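## Task

Take the pencil sharpener out of the brown box and set it in the tray, making sure the tray holds nothing besides it. Afterwards put the brown box's own lid on to close it. Everything must stay in place without the robot supporting it, and at the end the gripper must have released and moved away.

## Robot and tools

ROBOT. A single six-joint arm (shoulder pan, shoulder lift, elbow, wrist 1, wrist 2, wrist 3) carries a two-finger parallel gripper. Its base may sit slightly tilted on the table. Every command goes to this one arm, so there is never a per-arm list.

FRAME. All numbers use the scene frame: origin on the table surface straight below the arm base, +z upward, and +y to the left when facing along +x. Positions are in metres; orientations are unit quaternions written w first (qw, qx, qy, qz).

GRIPPER GEOMETRY. In the gripper's own axes the fingers extend along +z and close along x. The reported end_effector_position is the midpoint between the pads; the fingertips stick out 17.5 mm past it. A flat block protrudes about 9 cm toward the gripper's -y side and rotates with it, so watch it near box walls and lids. Pure rotations pivot about the pad midpoint.

THE ROW. Motion commands use rows of 10 numbers: x, y, z, qw, qx, qy, qz, position, force_limit, speed. The first seven are an absolute target pose for the gripper point in the scene frame, not an offset. position is the absolute finger opening on a -1 to 1 scale: +1 is 50 mm wide, near -0.65 the pads meet, and -1 means close until something stops them. force_limit (-1 to 1) caps pad force: about 20 N at -1, 102 N at 0, 185 N at +1, with real force up to roughly 17 % over that. speed (-1 to 1) sets finger speed: 20 mm/s at -1, 85 at 0, 150 at +1. Repeat the quaternion you want in every row rather than copying a drifted reported one.

execute_actions(actions). A list of actions; each action is a table of 1 to 15 rows, one row per 1/30 s step, and a short table repeats its last row until 15 steps are used. An empty list just returns state and images. A target more than 0.6 m from the gripper's current position along any gripper axis gets the action refused; if the first action is bad, nothing in the call runs. Each step the commanded pose is clipped to 70 mm and 16 degrees from the measured pose, so far targets need several actions; the arm stops at the last clipped pose. Motion lags commands by about 0.15 s. Position wins over orientation when both cannot be met.

move(target, speed, blocking). target is one 10-number row as above (absolute pose plus finger values, the finger values sent at once). The gripper travels a straight line toward it. speed is the path's top speed in m/s, 0.002 to 0.5 (default 0.25); rotation is capped at twice that in rad/s. Paths last 0.5 to 10 s and stop early if longer. The path does not avoid obstacles and the real hand may overshoot speed, especially with the arm stretched out. blocking=false returns after 0.5 s while motion continues; then only wait or stop are accepted until a result shows the move ended.

wait(seconds). 0 to 10 s; the arm keeps its last command and a running move carries on.

stop(). Brakes a running move; the fingers are not stopped.

zoom_image(camera, region). camera is one of cam_head_left, cam_head_right, cam_high, cam_low (896x504) or cam_wrist (504x504); region is [x0, y0, x1, y1] in pixels from the top-left, at most 504 by 504.

read_manual(section). Only "licences"; no motion.

finished_scene(scene). Pass the current scene's number; it is final and reports success.

RESULTS. The state line gives gripper pose and velocities. "Hand target" is where the controller is currently heading. "pose unreachable" means the clearance check altered or blocked the command. Step readings list positions, with HELD where a step was held back. A move adds a "move:" line: done (at rest near target), off_target, moving, held, or fault, plus limits: paced means the pose was clipped, held means some steps were blocked and the arm may then surge fast. object_status: 0 moving, 1 blocked while opening, 2 blocked while closing (a grip), 3 reached the commanded opening or pads met (usually nothing held). Any new position value resets it to 0 briefly. position_measured is in counts; opening is about (250 - counts) x 0.202 mm. MOTOR HOT appears from 70 °C; at 85 °C an OVER-TEMPERATURE FAULT brakes the arm until it cools.

GRIPPING TIPS. Close with position -1 and confirm status 2. Stopped fingers ignore new force or speed values until position changes by at least 0.01. Open before regripping more gently. After a -1 force grip, status stays 2 even if the item slips out.

AVOID. Contact torque beyond a joint's load limit (pan and lift 290, elbow 132, each wrist 49.2 N m, including held weight) or any outside force of 150 N triggers a 10 s stop and cancels the rest of the call. The arm is stiff: aim only slightly beyond a contact and approach slowly. Do not drop, slam, or knock anything off the table, which fails the task. Expect occasional tugs on held parts or nudges to loose items.

Each tool is called in YAML: its name, and indented under it one key for each argument.

## Session

execute_actions:
  actions: []

Scene clock: 0.00 s.
end_effector_position=(+0.9725, +0.1932, +0.1499) position_measured=3 object_status=3 end_effector_quat_wxyz=(-0.361, +0.656, -0.663, -0.008) end_effector_velocity=(-0.000, -0.000, -0.000) end_effector_angular_velocity=(-0.000, +0.001, -0.001)
Joint positions: [ 2.965 -0.956  1.896 -2.993 -0.992 -3.137]
Joint velocities: [-0.     0.     0.001  0.    -0.001  0.   ]
Hand target: +0.972, +0.193, +0.150; -0.361, +0.656, -0.663, -0.008

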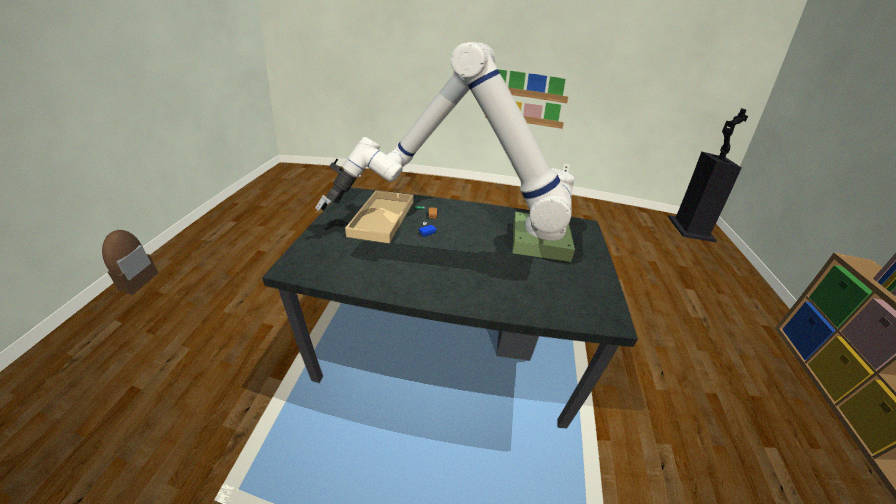

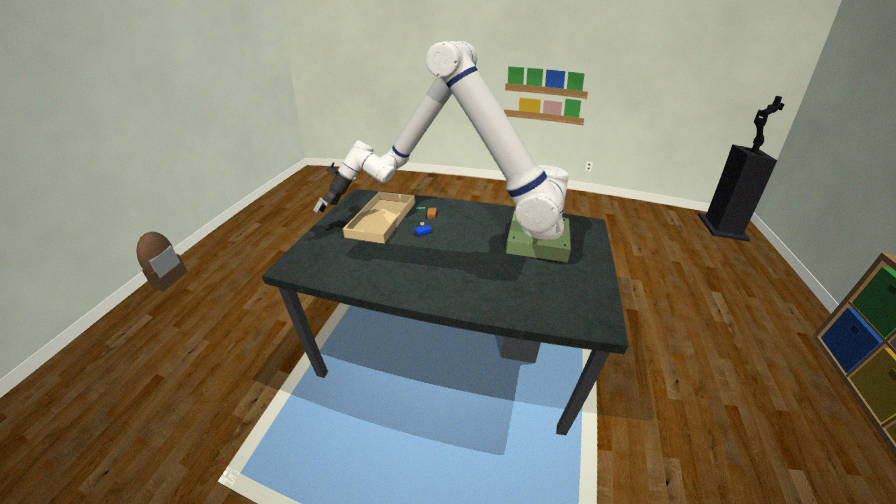

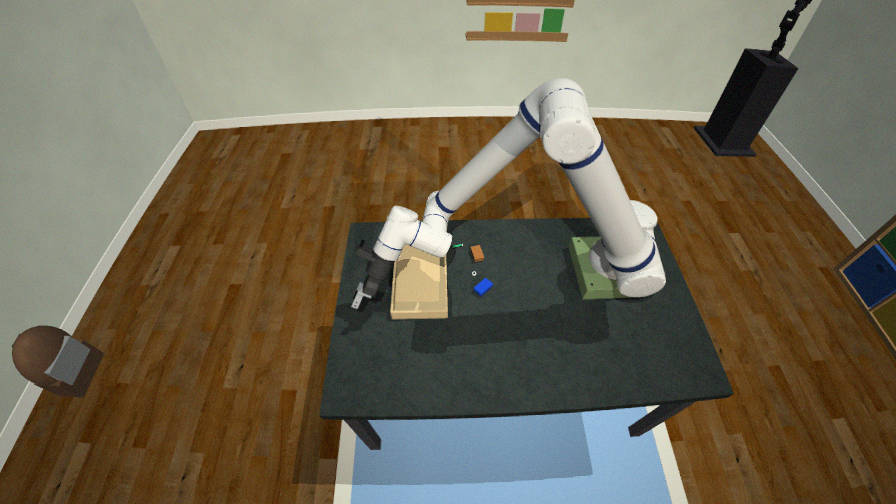

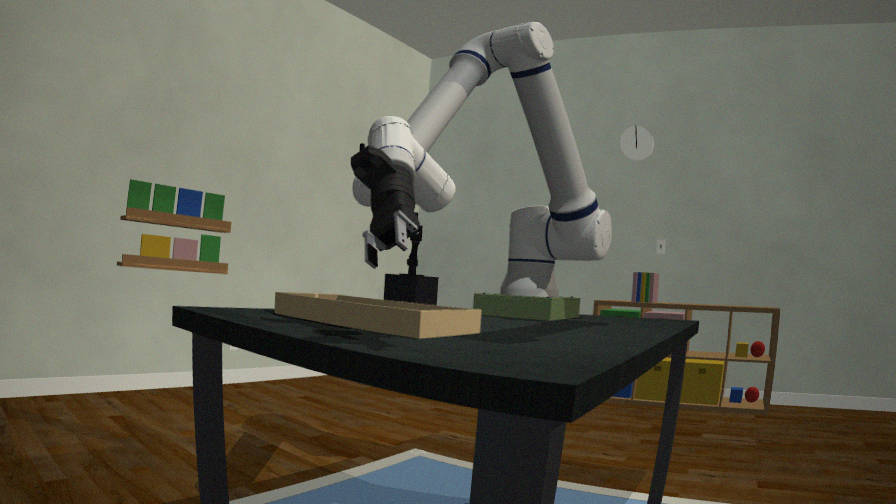

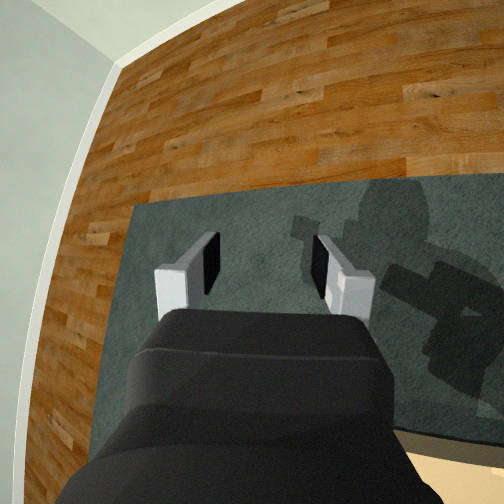

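move:
  target: [0.55,-0.06,0.2,0,0.707,-0.707,0,1,0,0]

zoom_image:
  camera: "cam_wrist"
  region: [130,100,380,320]

Scene clock: 3.57 s.
end_effector_position=(+0.5494, -0.0592, +0.1983) position_measured=3 object_status=3 end_effector_quat_wxyz=(+0.001, +0.707, -0.707, -0.000) end_effector_velocity=(-0.002, -0.001, -0.000) end_effector_angular_velocity=(-0.001, +0.002, -0.000)
Joint positions: [ 2.664 -1.647  2.375 -2.299 -1.575 -3.595]
Joint velocities: [-0.002 -0.003  0.003  0.002 -0.002 -0.002]
Hand target: +0.549, -0.059, +0.198; +0.001, +0.707, -0.707, -0.000
Off the commanded pose: 0.002 m, 0 deg.
move: done

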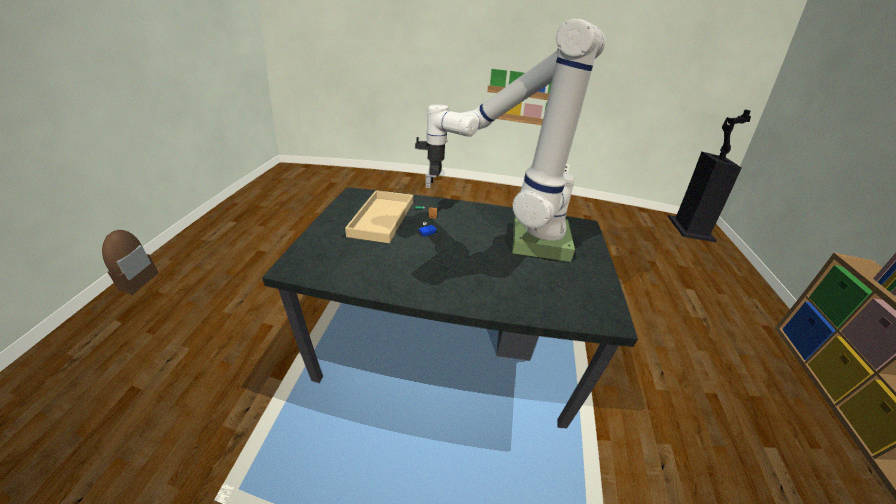

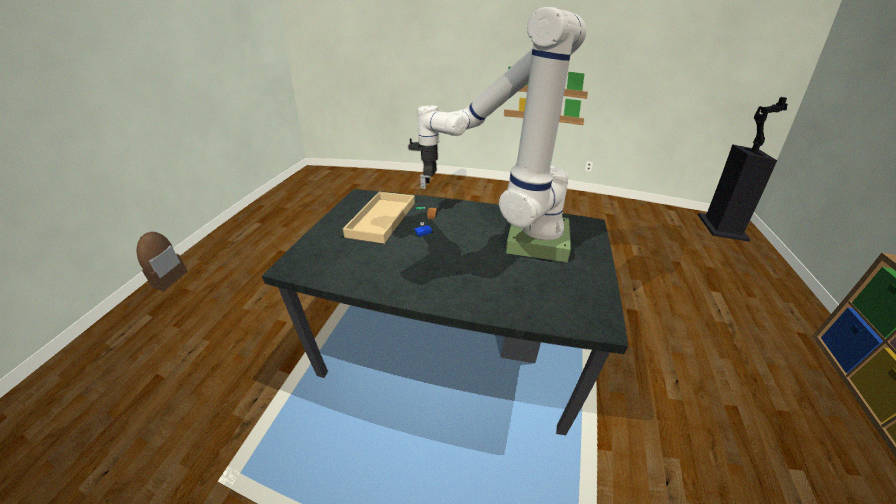

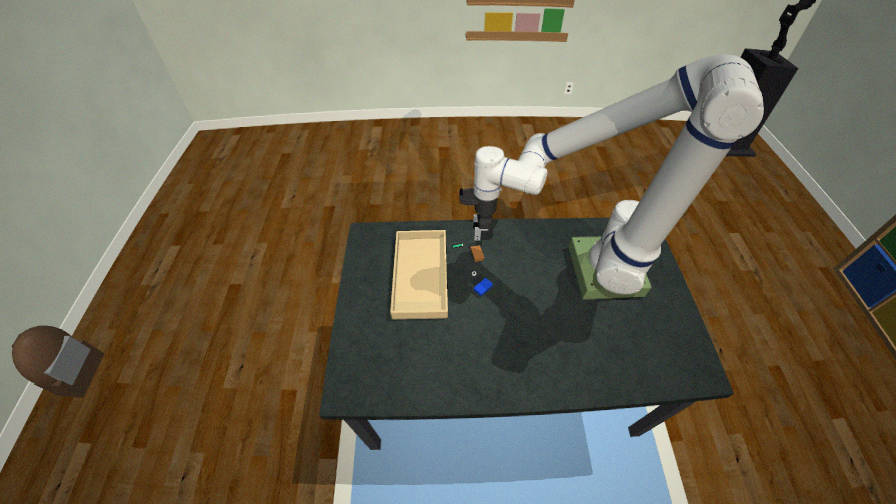

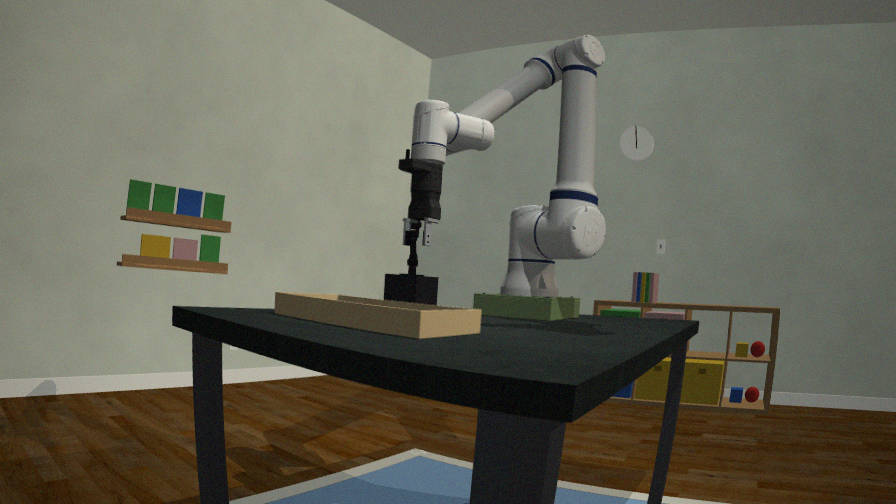

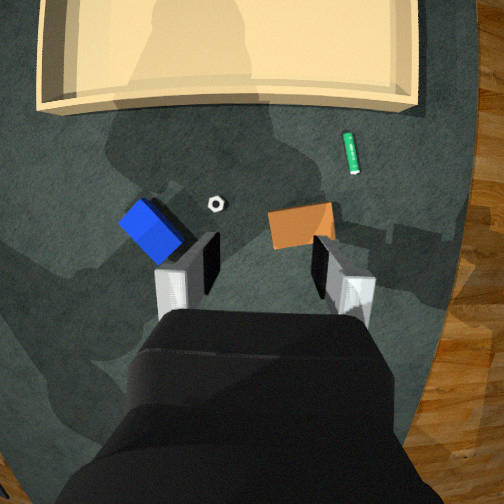

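Region (130, 100, 380, 320) of cam_wrist's 504x504 image, scaled by 2.016, with more detail than that image has; it fills the top 444 rows of this view, and the rest is white.

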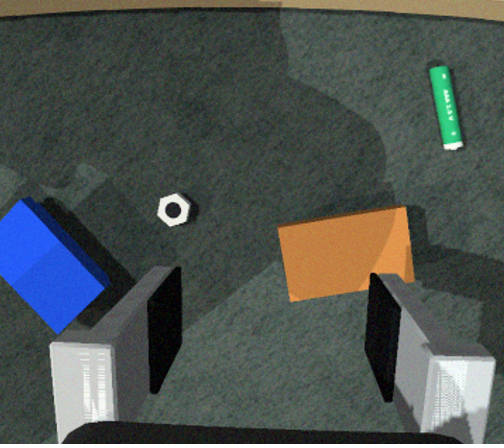

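move:
  target: [0.537,-0.095,0.08,0,0.996,0.087,0,1,0,0]
  speed: 0.4

zoom_image:
  camera: "cam_head_left"
  region: [405,185,465,240]

Scene clock: 8.67 s.
end_effector_position=(+0.5373, -0.0955, +0.0797) position_measured=3 object_status=3 end_effector_quat_wxyz=(+0.000, +0.996, +0.087, -0.000) end_effector_velocity=(+0.000, -0.001, -0.000) end_effector_angular_velocity=(+0.001, -0.001, +0.006)
Joint positions: [ 2.574 -1.384  2.415 -2.603 -1.574 -5.428]
Joint velocities: [-0.002  0.001 -0.    -0.001  0.002 -0.008]
Hand target: +0.537, -0.095, +0.080; +0.000, +0.996, +0.087, -0.000
Off the commanded pose: 0.001 m, 0 deg.
move: done

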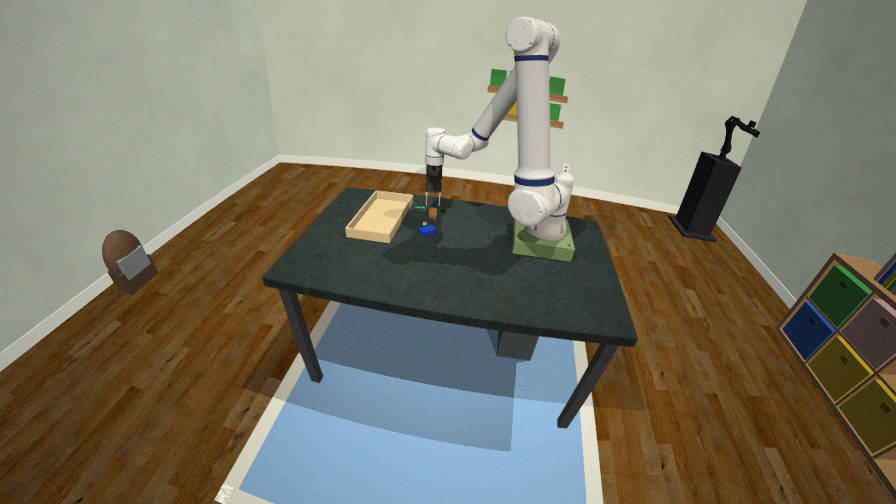

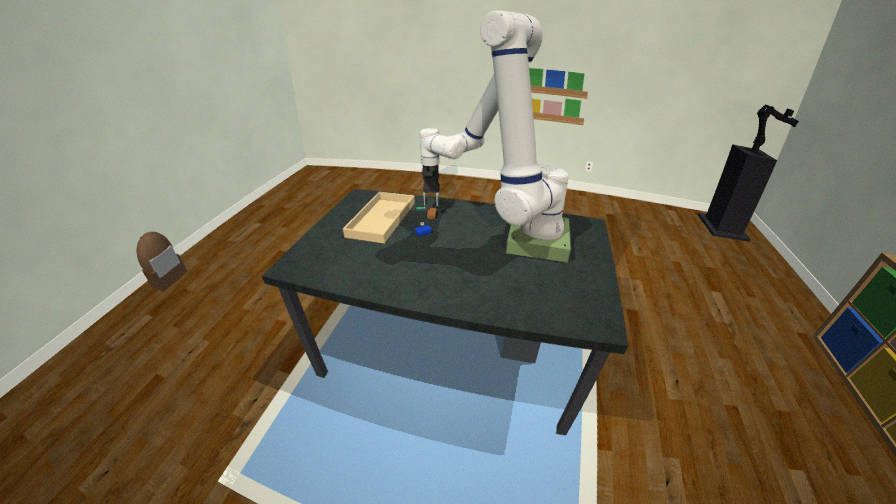

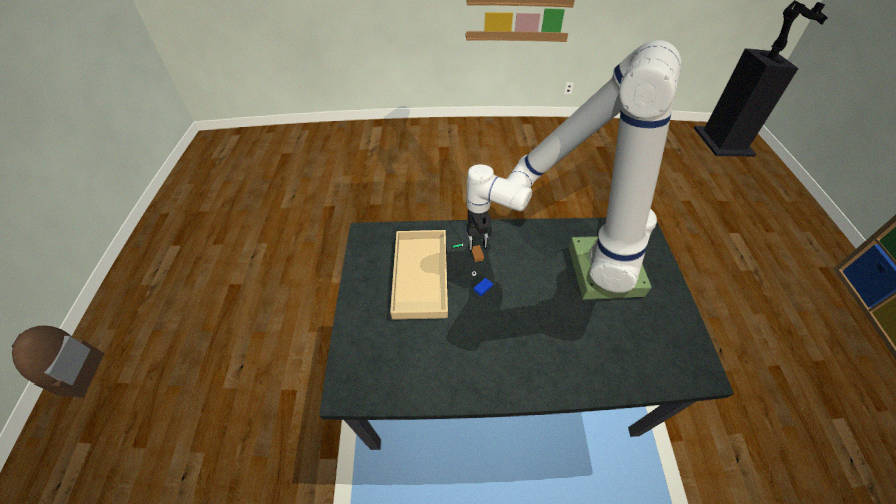

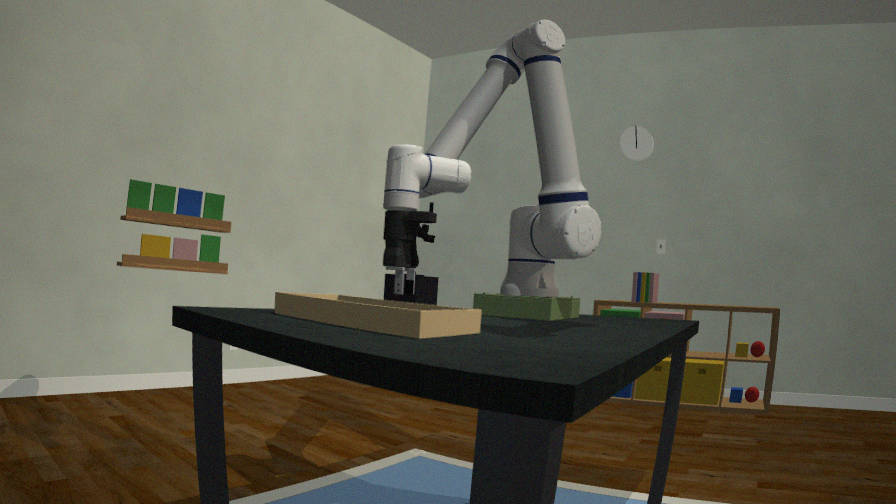

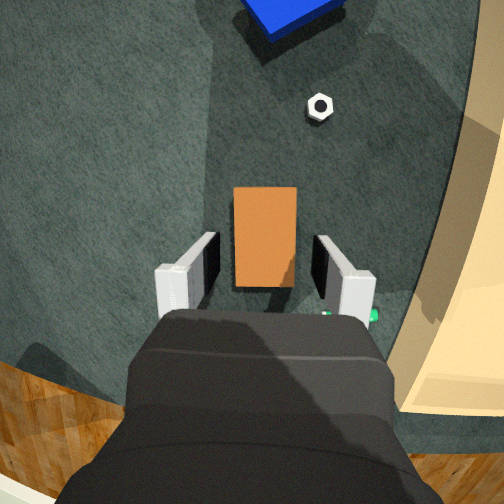

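Region (405, 185, 465, 240) of cam_head_left's 896x504 image, scaled by 8.400, with more detail than that image has; it fills the top 462 rows of this view, and the rest is white.

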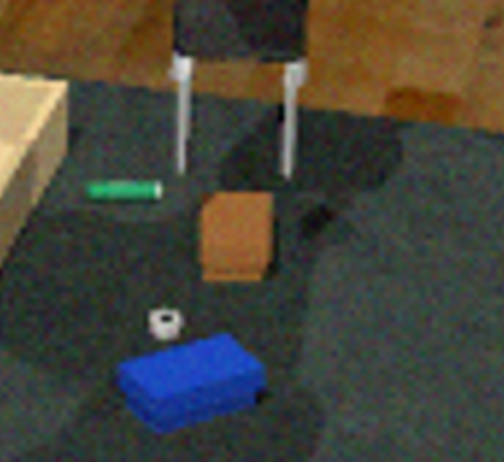

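move:
  target: [0.536,-0.095,0.03,0,0.995,0.1,0,1,0,0]
  speed: 0.08

move:
  target: [0.536,-0.095,0.03,0,0.995,0.1,0,-1,-0.8,-0.5]

move:
  target: [0.536,-0.095,0.07,0,0.995,0.1,0,-1,-0.8,-0.5]
  speed: 0.03

move:
  target: [0.45,-0.113,0.07,0,0.995,0.1,0,-1,-0.8,-0.5]
  speed: 0.1

zoom_image:
  camera: "cam_head_left"
  region: [415,185,475,240]

Scene clock: 11.63 s.
end_effector_position=(+0.5362, -0.0951, +0.0300) position_measured=3 object_status=3 end_effector_quat_wxyz=(+0.000, +0.995, +0.100, +0.000) end_effector_velocity=(-0.001, +0.000, -0.002) end_effector_angular_velocity=(+0.000, +0.001, +0.001)
Joint positions: [ 2.574 -1.275  2.436 -2.732 -1.573 -5.455]
Joint velocities: [ 0.     0.003  0.001 -0.003 -0.    -0.001]
Hand target: +0.536, -0.095, +0.030; +0.000, +0.995, +0.100, -0.000
Off the commanded pose: 0.000 m, 0 deg.
move: done

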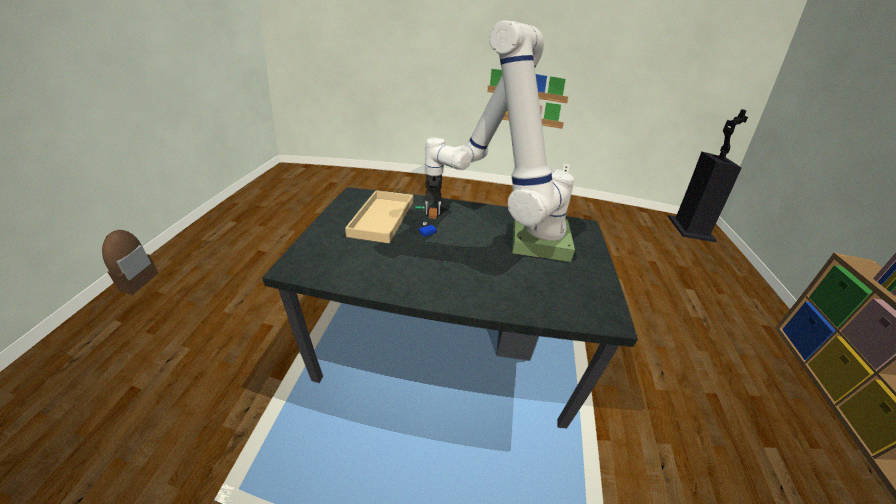

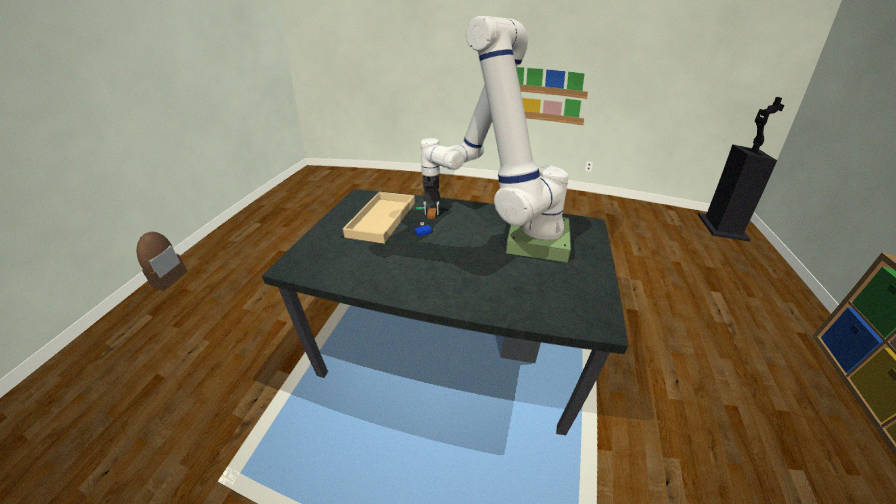

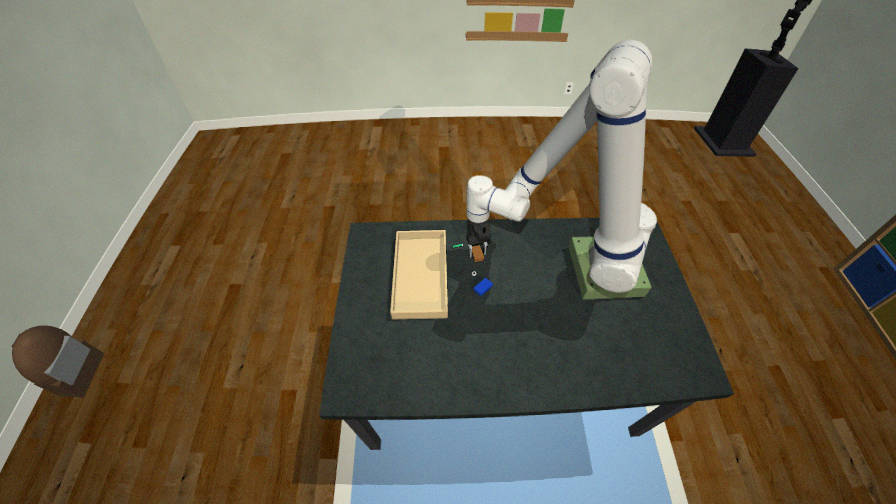

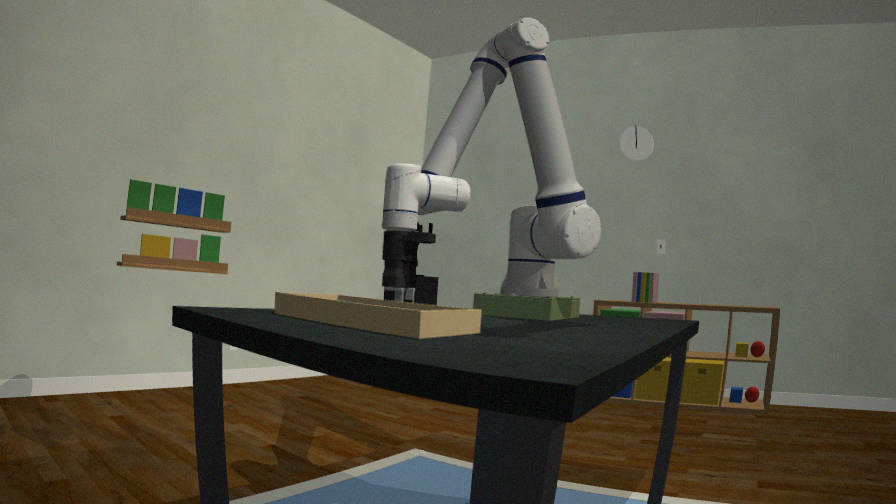

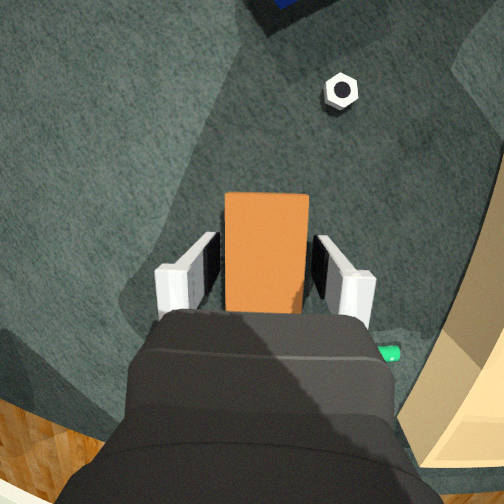

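Scene clock: 12.33 s.
end_effector_position=(+0.5360, -0.0950, +0.0300) position_measured=56 object_status=2 end_effector_quat_wxyz=(-0.000, +0.995, +0.100, -0.000) end_effector_velocity=(+0.000, -0.000, +0.000) end_effector_angular_velocity=(+0.000, -0.001, +0.000)
Joint positions: [ 2.574 -1.275  2.436 -2.733 -1.573 -5.455]
Joint velocities: [-0.    -0.     0.    -0.     0.001 -0.   ]
Hand target: +0.536, -0.095, +0.030; -0.000, +0.995, +0.100, +0.000
Off the commanded pose: 0.000 m, 0 deg.
move: done

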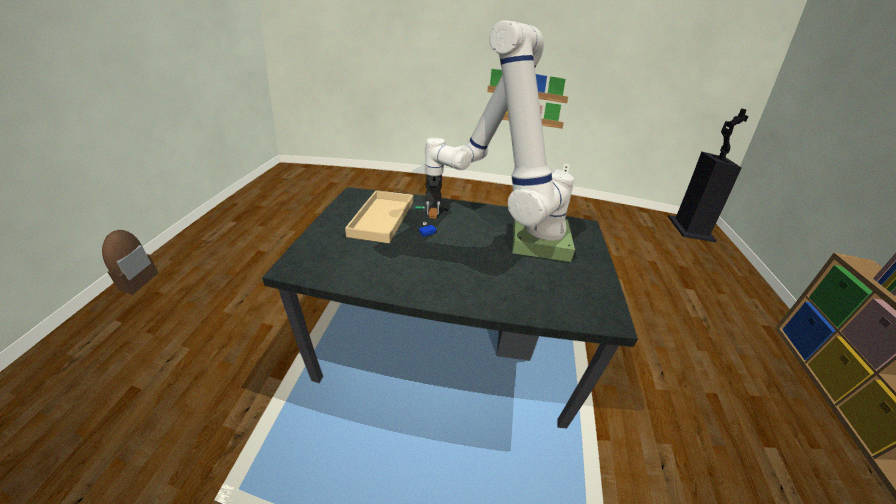

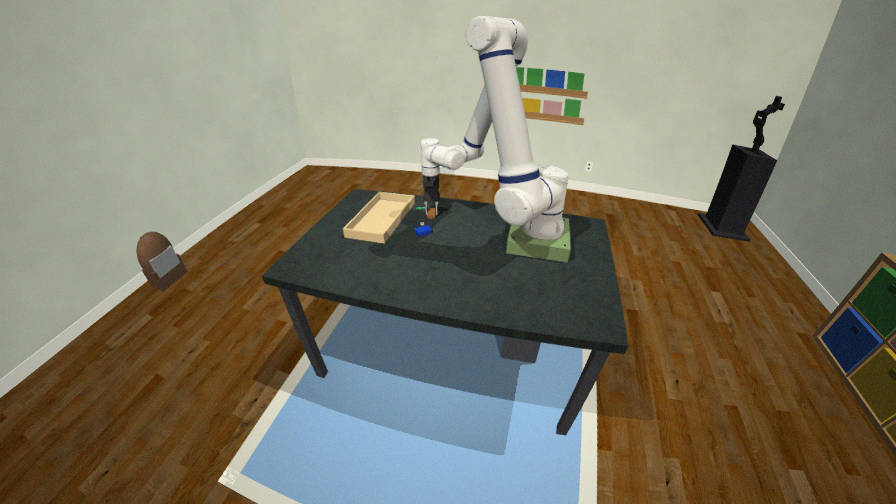

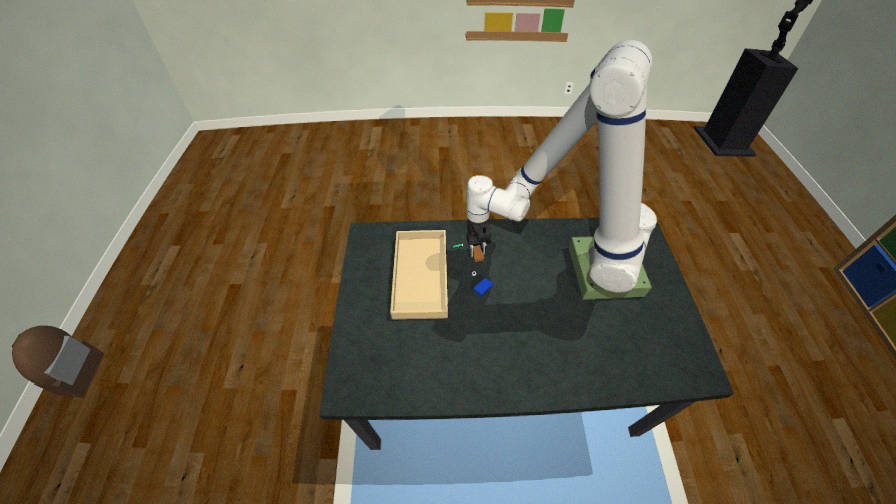

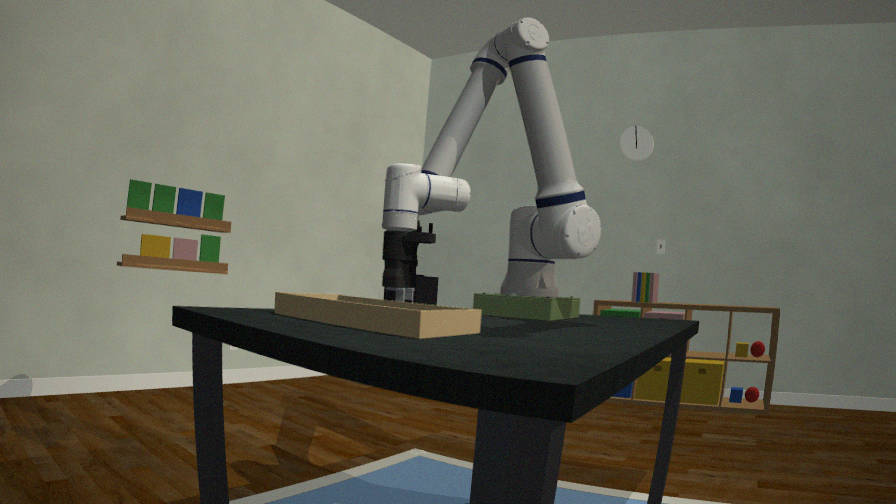

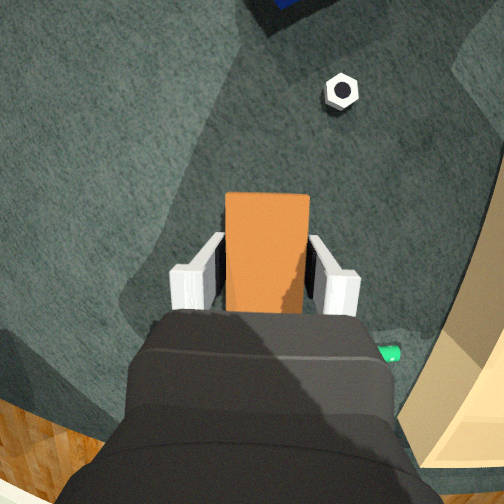

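Scene clock: 13.97 s.
end_effector_position=(+0.5358, -0.0949, +0.0699) position_measured=56 object_status=2 end_effector_quat_wxyz=(-0.000, +0.995, +0.100, +0.000) end_effector_velocity=(+0.000, +0.001, +0.002) end_effector_angular_velocity=(+0.000, -0.000, +0.001)
Joint positions: [ 2.574 -1.365  2.422 -2.629 -1.573 -5.455]
Joint velocities: [ 0.001 -0.004 -0.001  0.005  0.     0.   ]
Hand target: +0.536, -0.095, +0.070; -0.000, +0.995, +0.100, +0.000
Off the commanded pose: 0.000 m, 0 deg.
move: done

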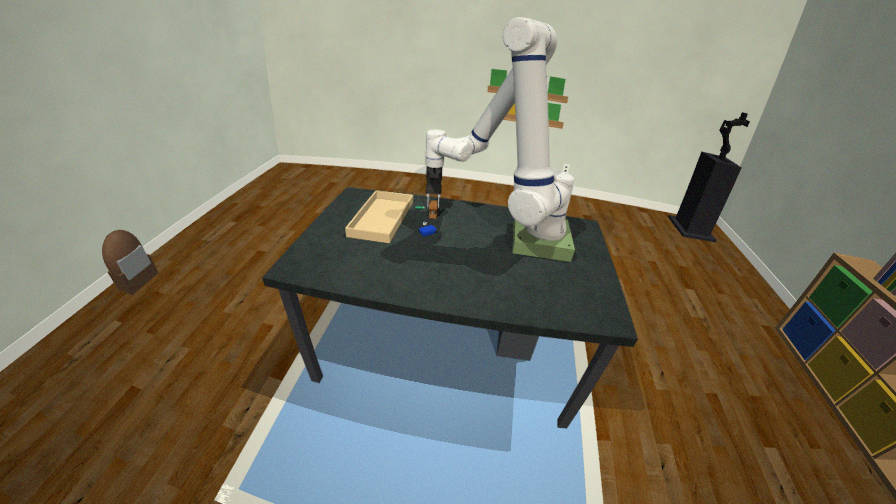

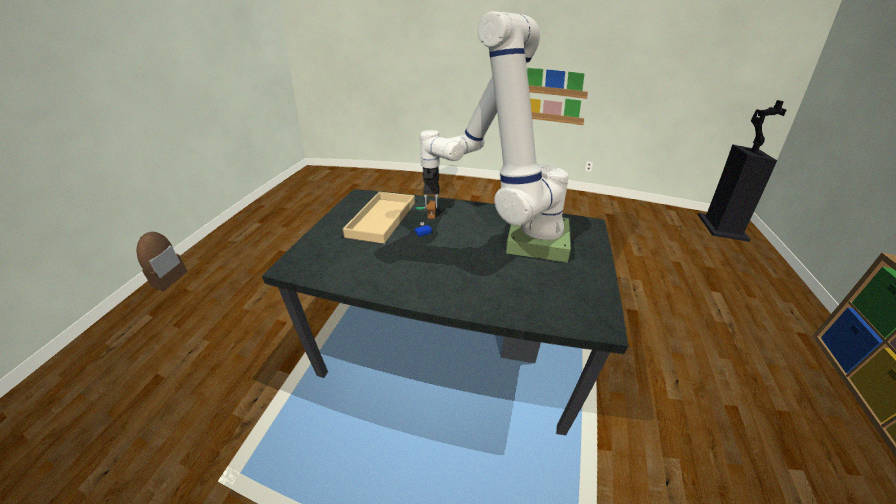

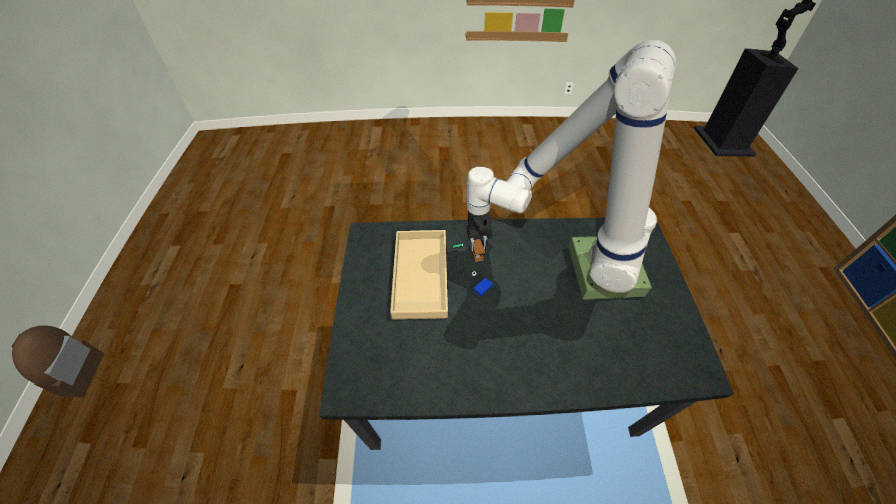

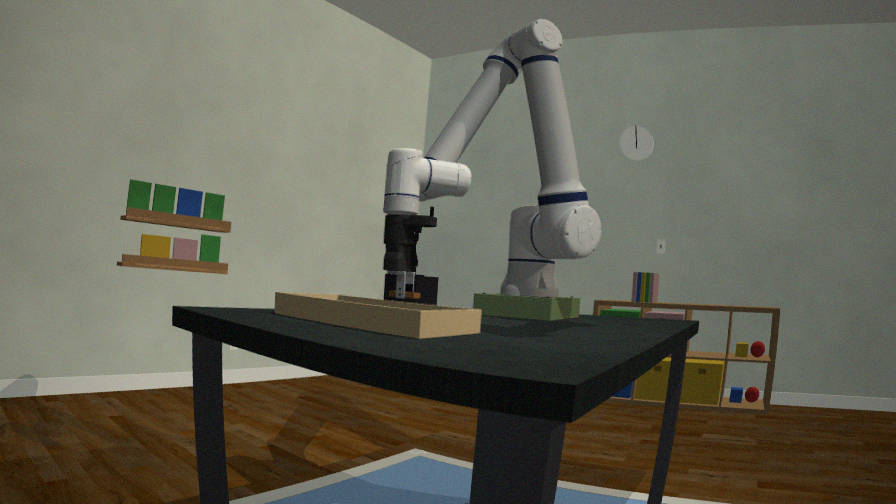

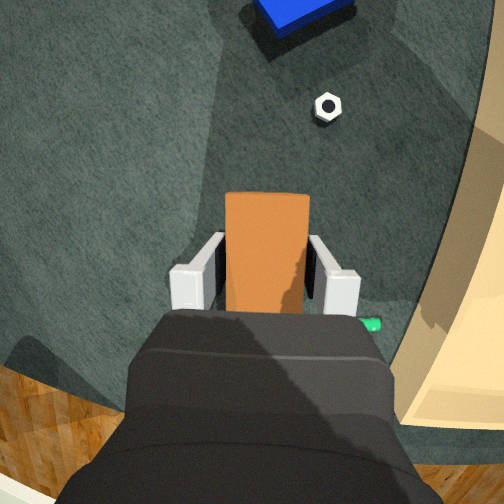

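Scene clock: 15.27 s.
end_effector_position=(+0.4499, -0.1130, +0.0697) position_measured=56 object_status=2 end_effector_quat_wxyz=(+0.000, +0.995, +0.100, -0.000) end_effector_velocity=(-0.001, -0.001, +0.001) end_effector_angular_velocity=(-0.001, -0.002, -0.000)
Joint positions: [ 2.442 -1.471  2.566 -2.667 -1.574 -5.587]
Joint velocities: [-0.004 -0.003  0.002 -0.001  0.001 -0.003]
Hand target: +0.450, -0.113, +0.070; +0.000, +0.995, +0.100, -0.000
Off the commanded pose: 0.000 m, 0 deg.
move: done

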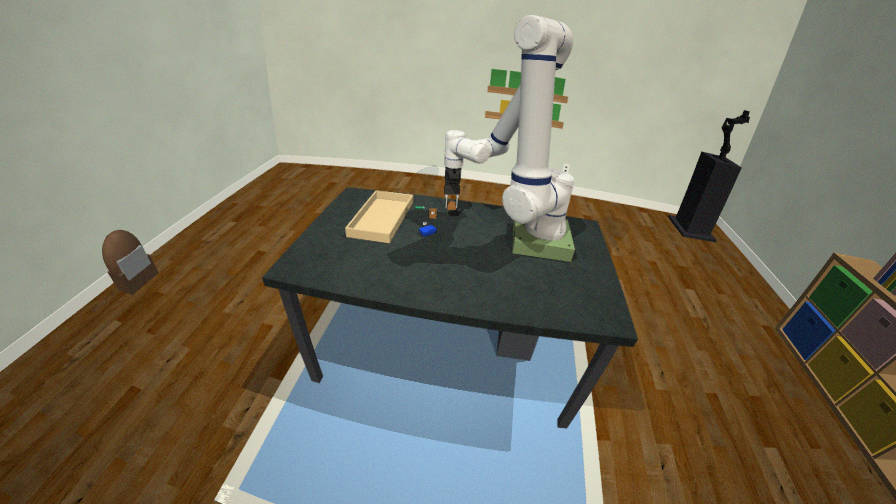

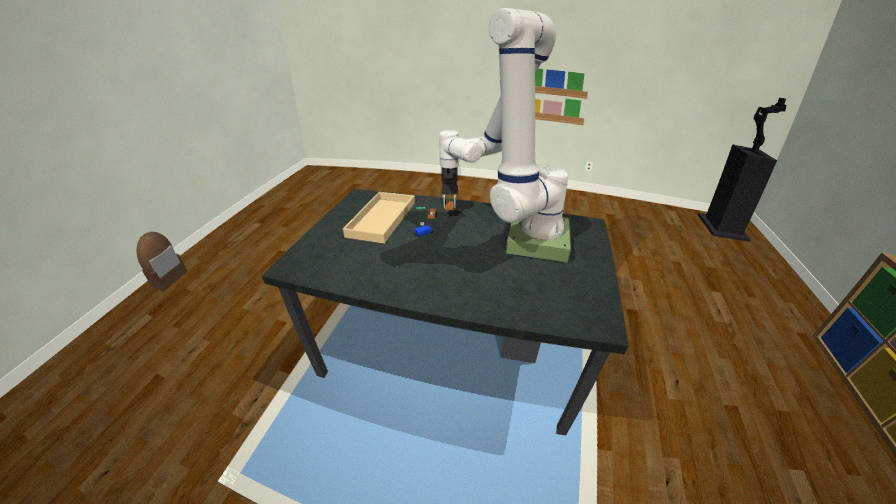

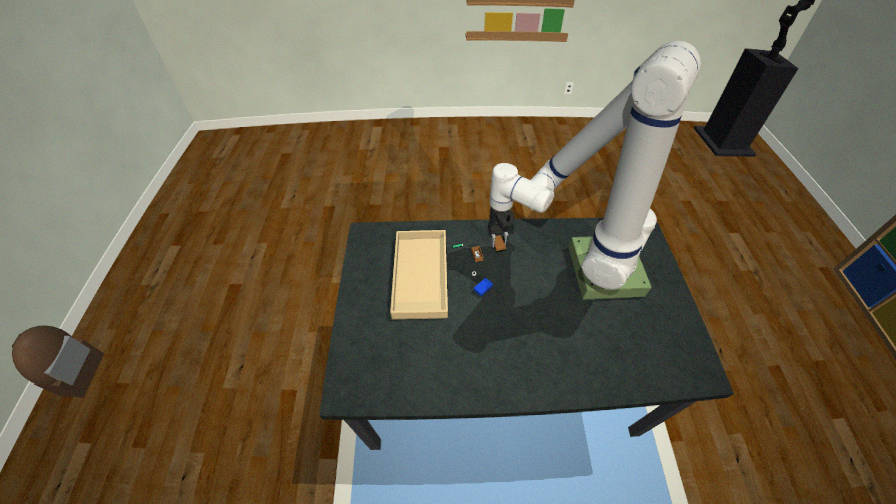

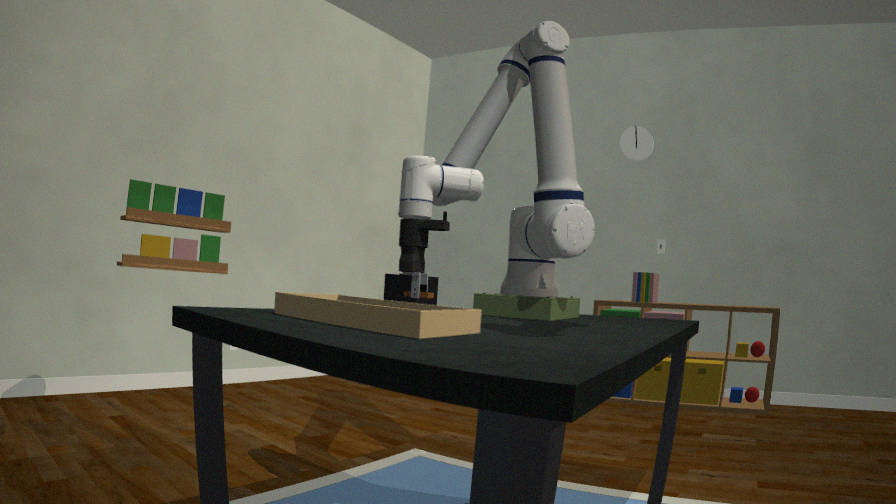

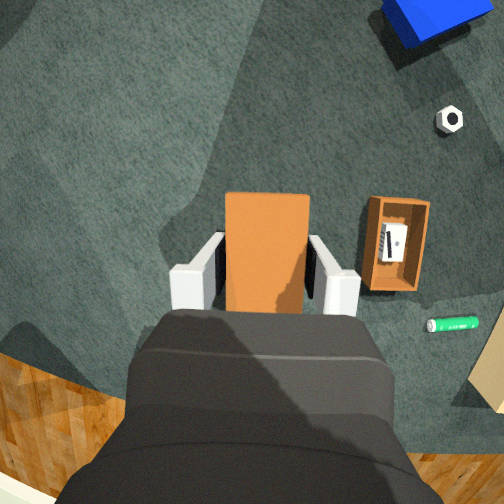

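Region (415, 185, 475, 240) of cam_head_left's 896x504 image, scaled by 8.400, with more detail than that image has; it fills the top 462 rows of this view, and the rest is white.

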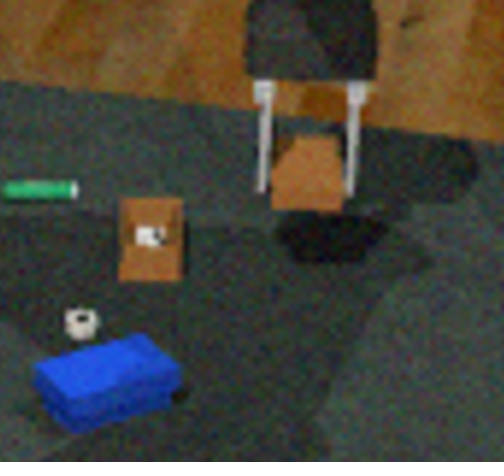

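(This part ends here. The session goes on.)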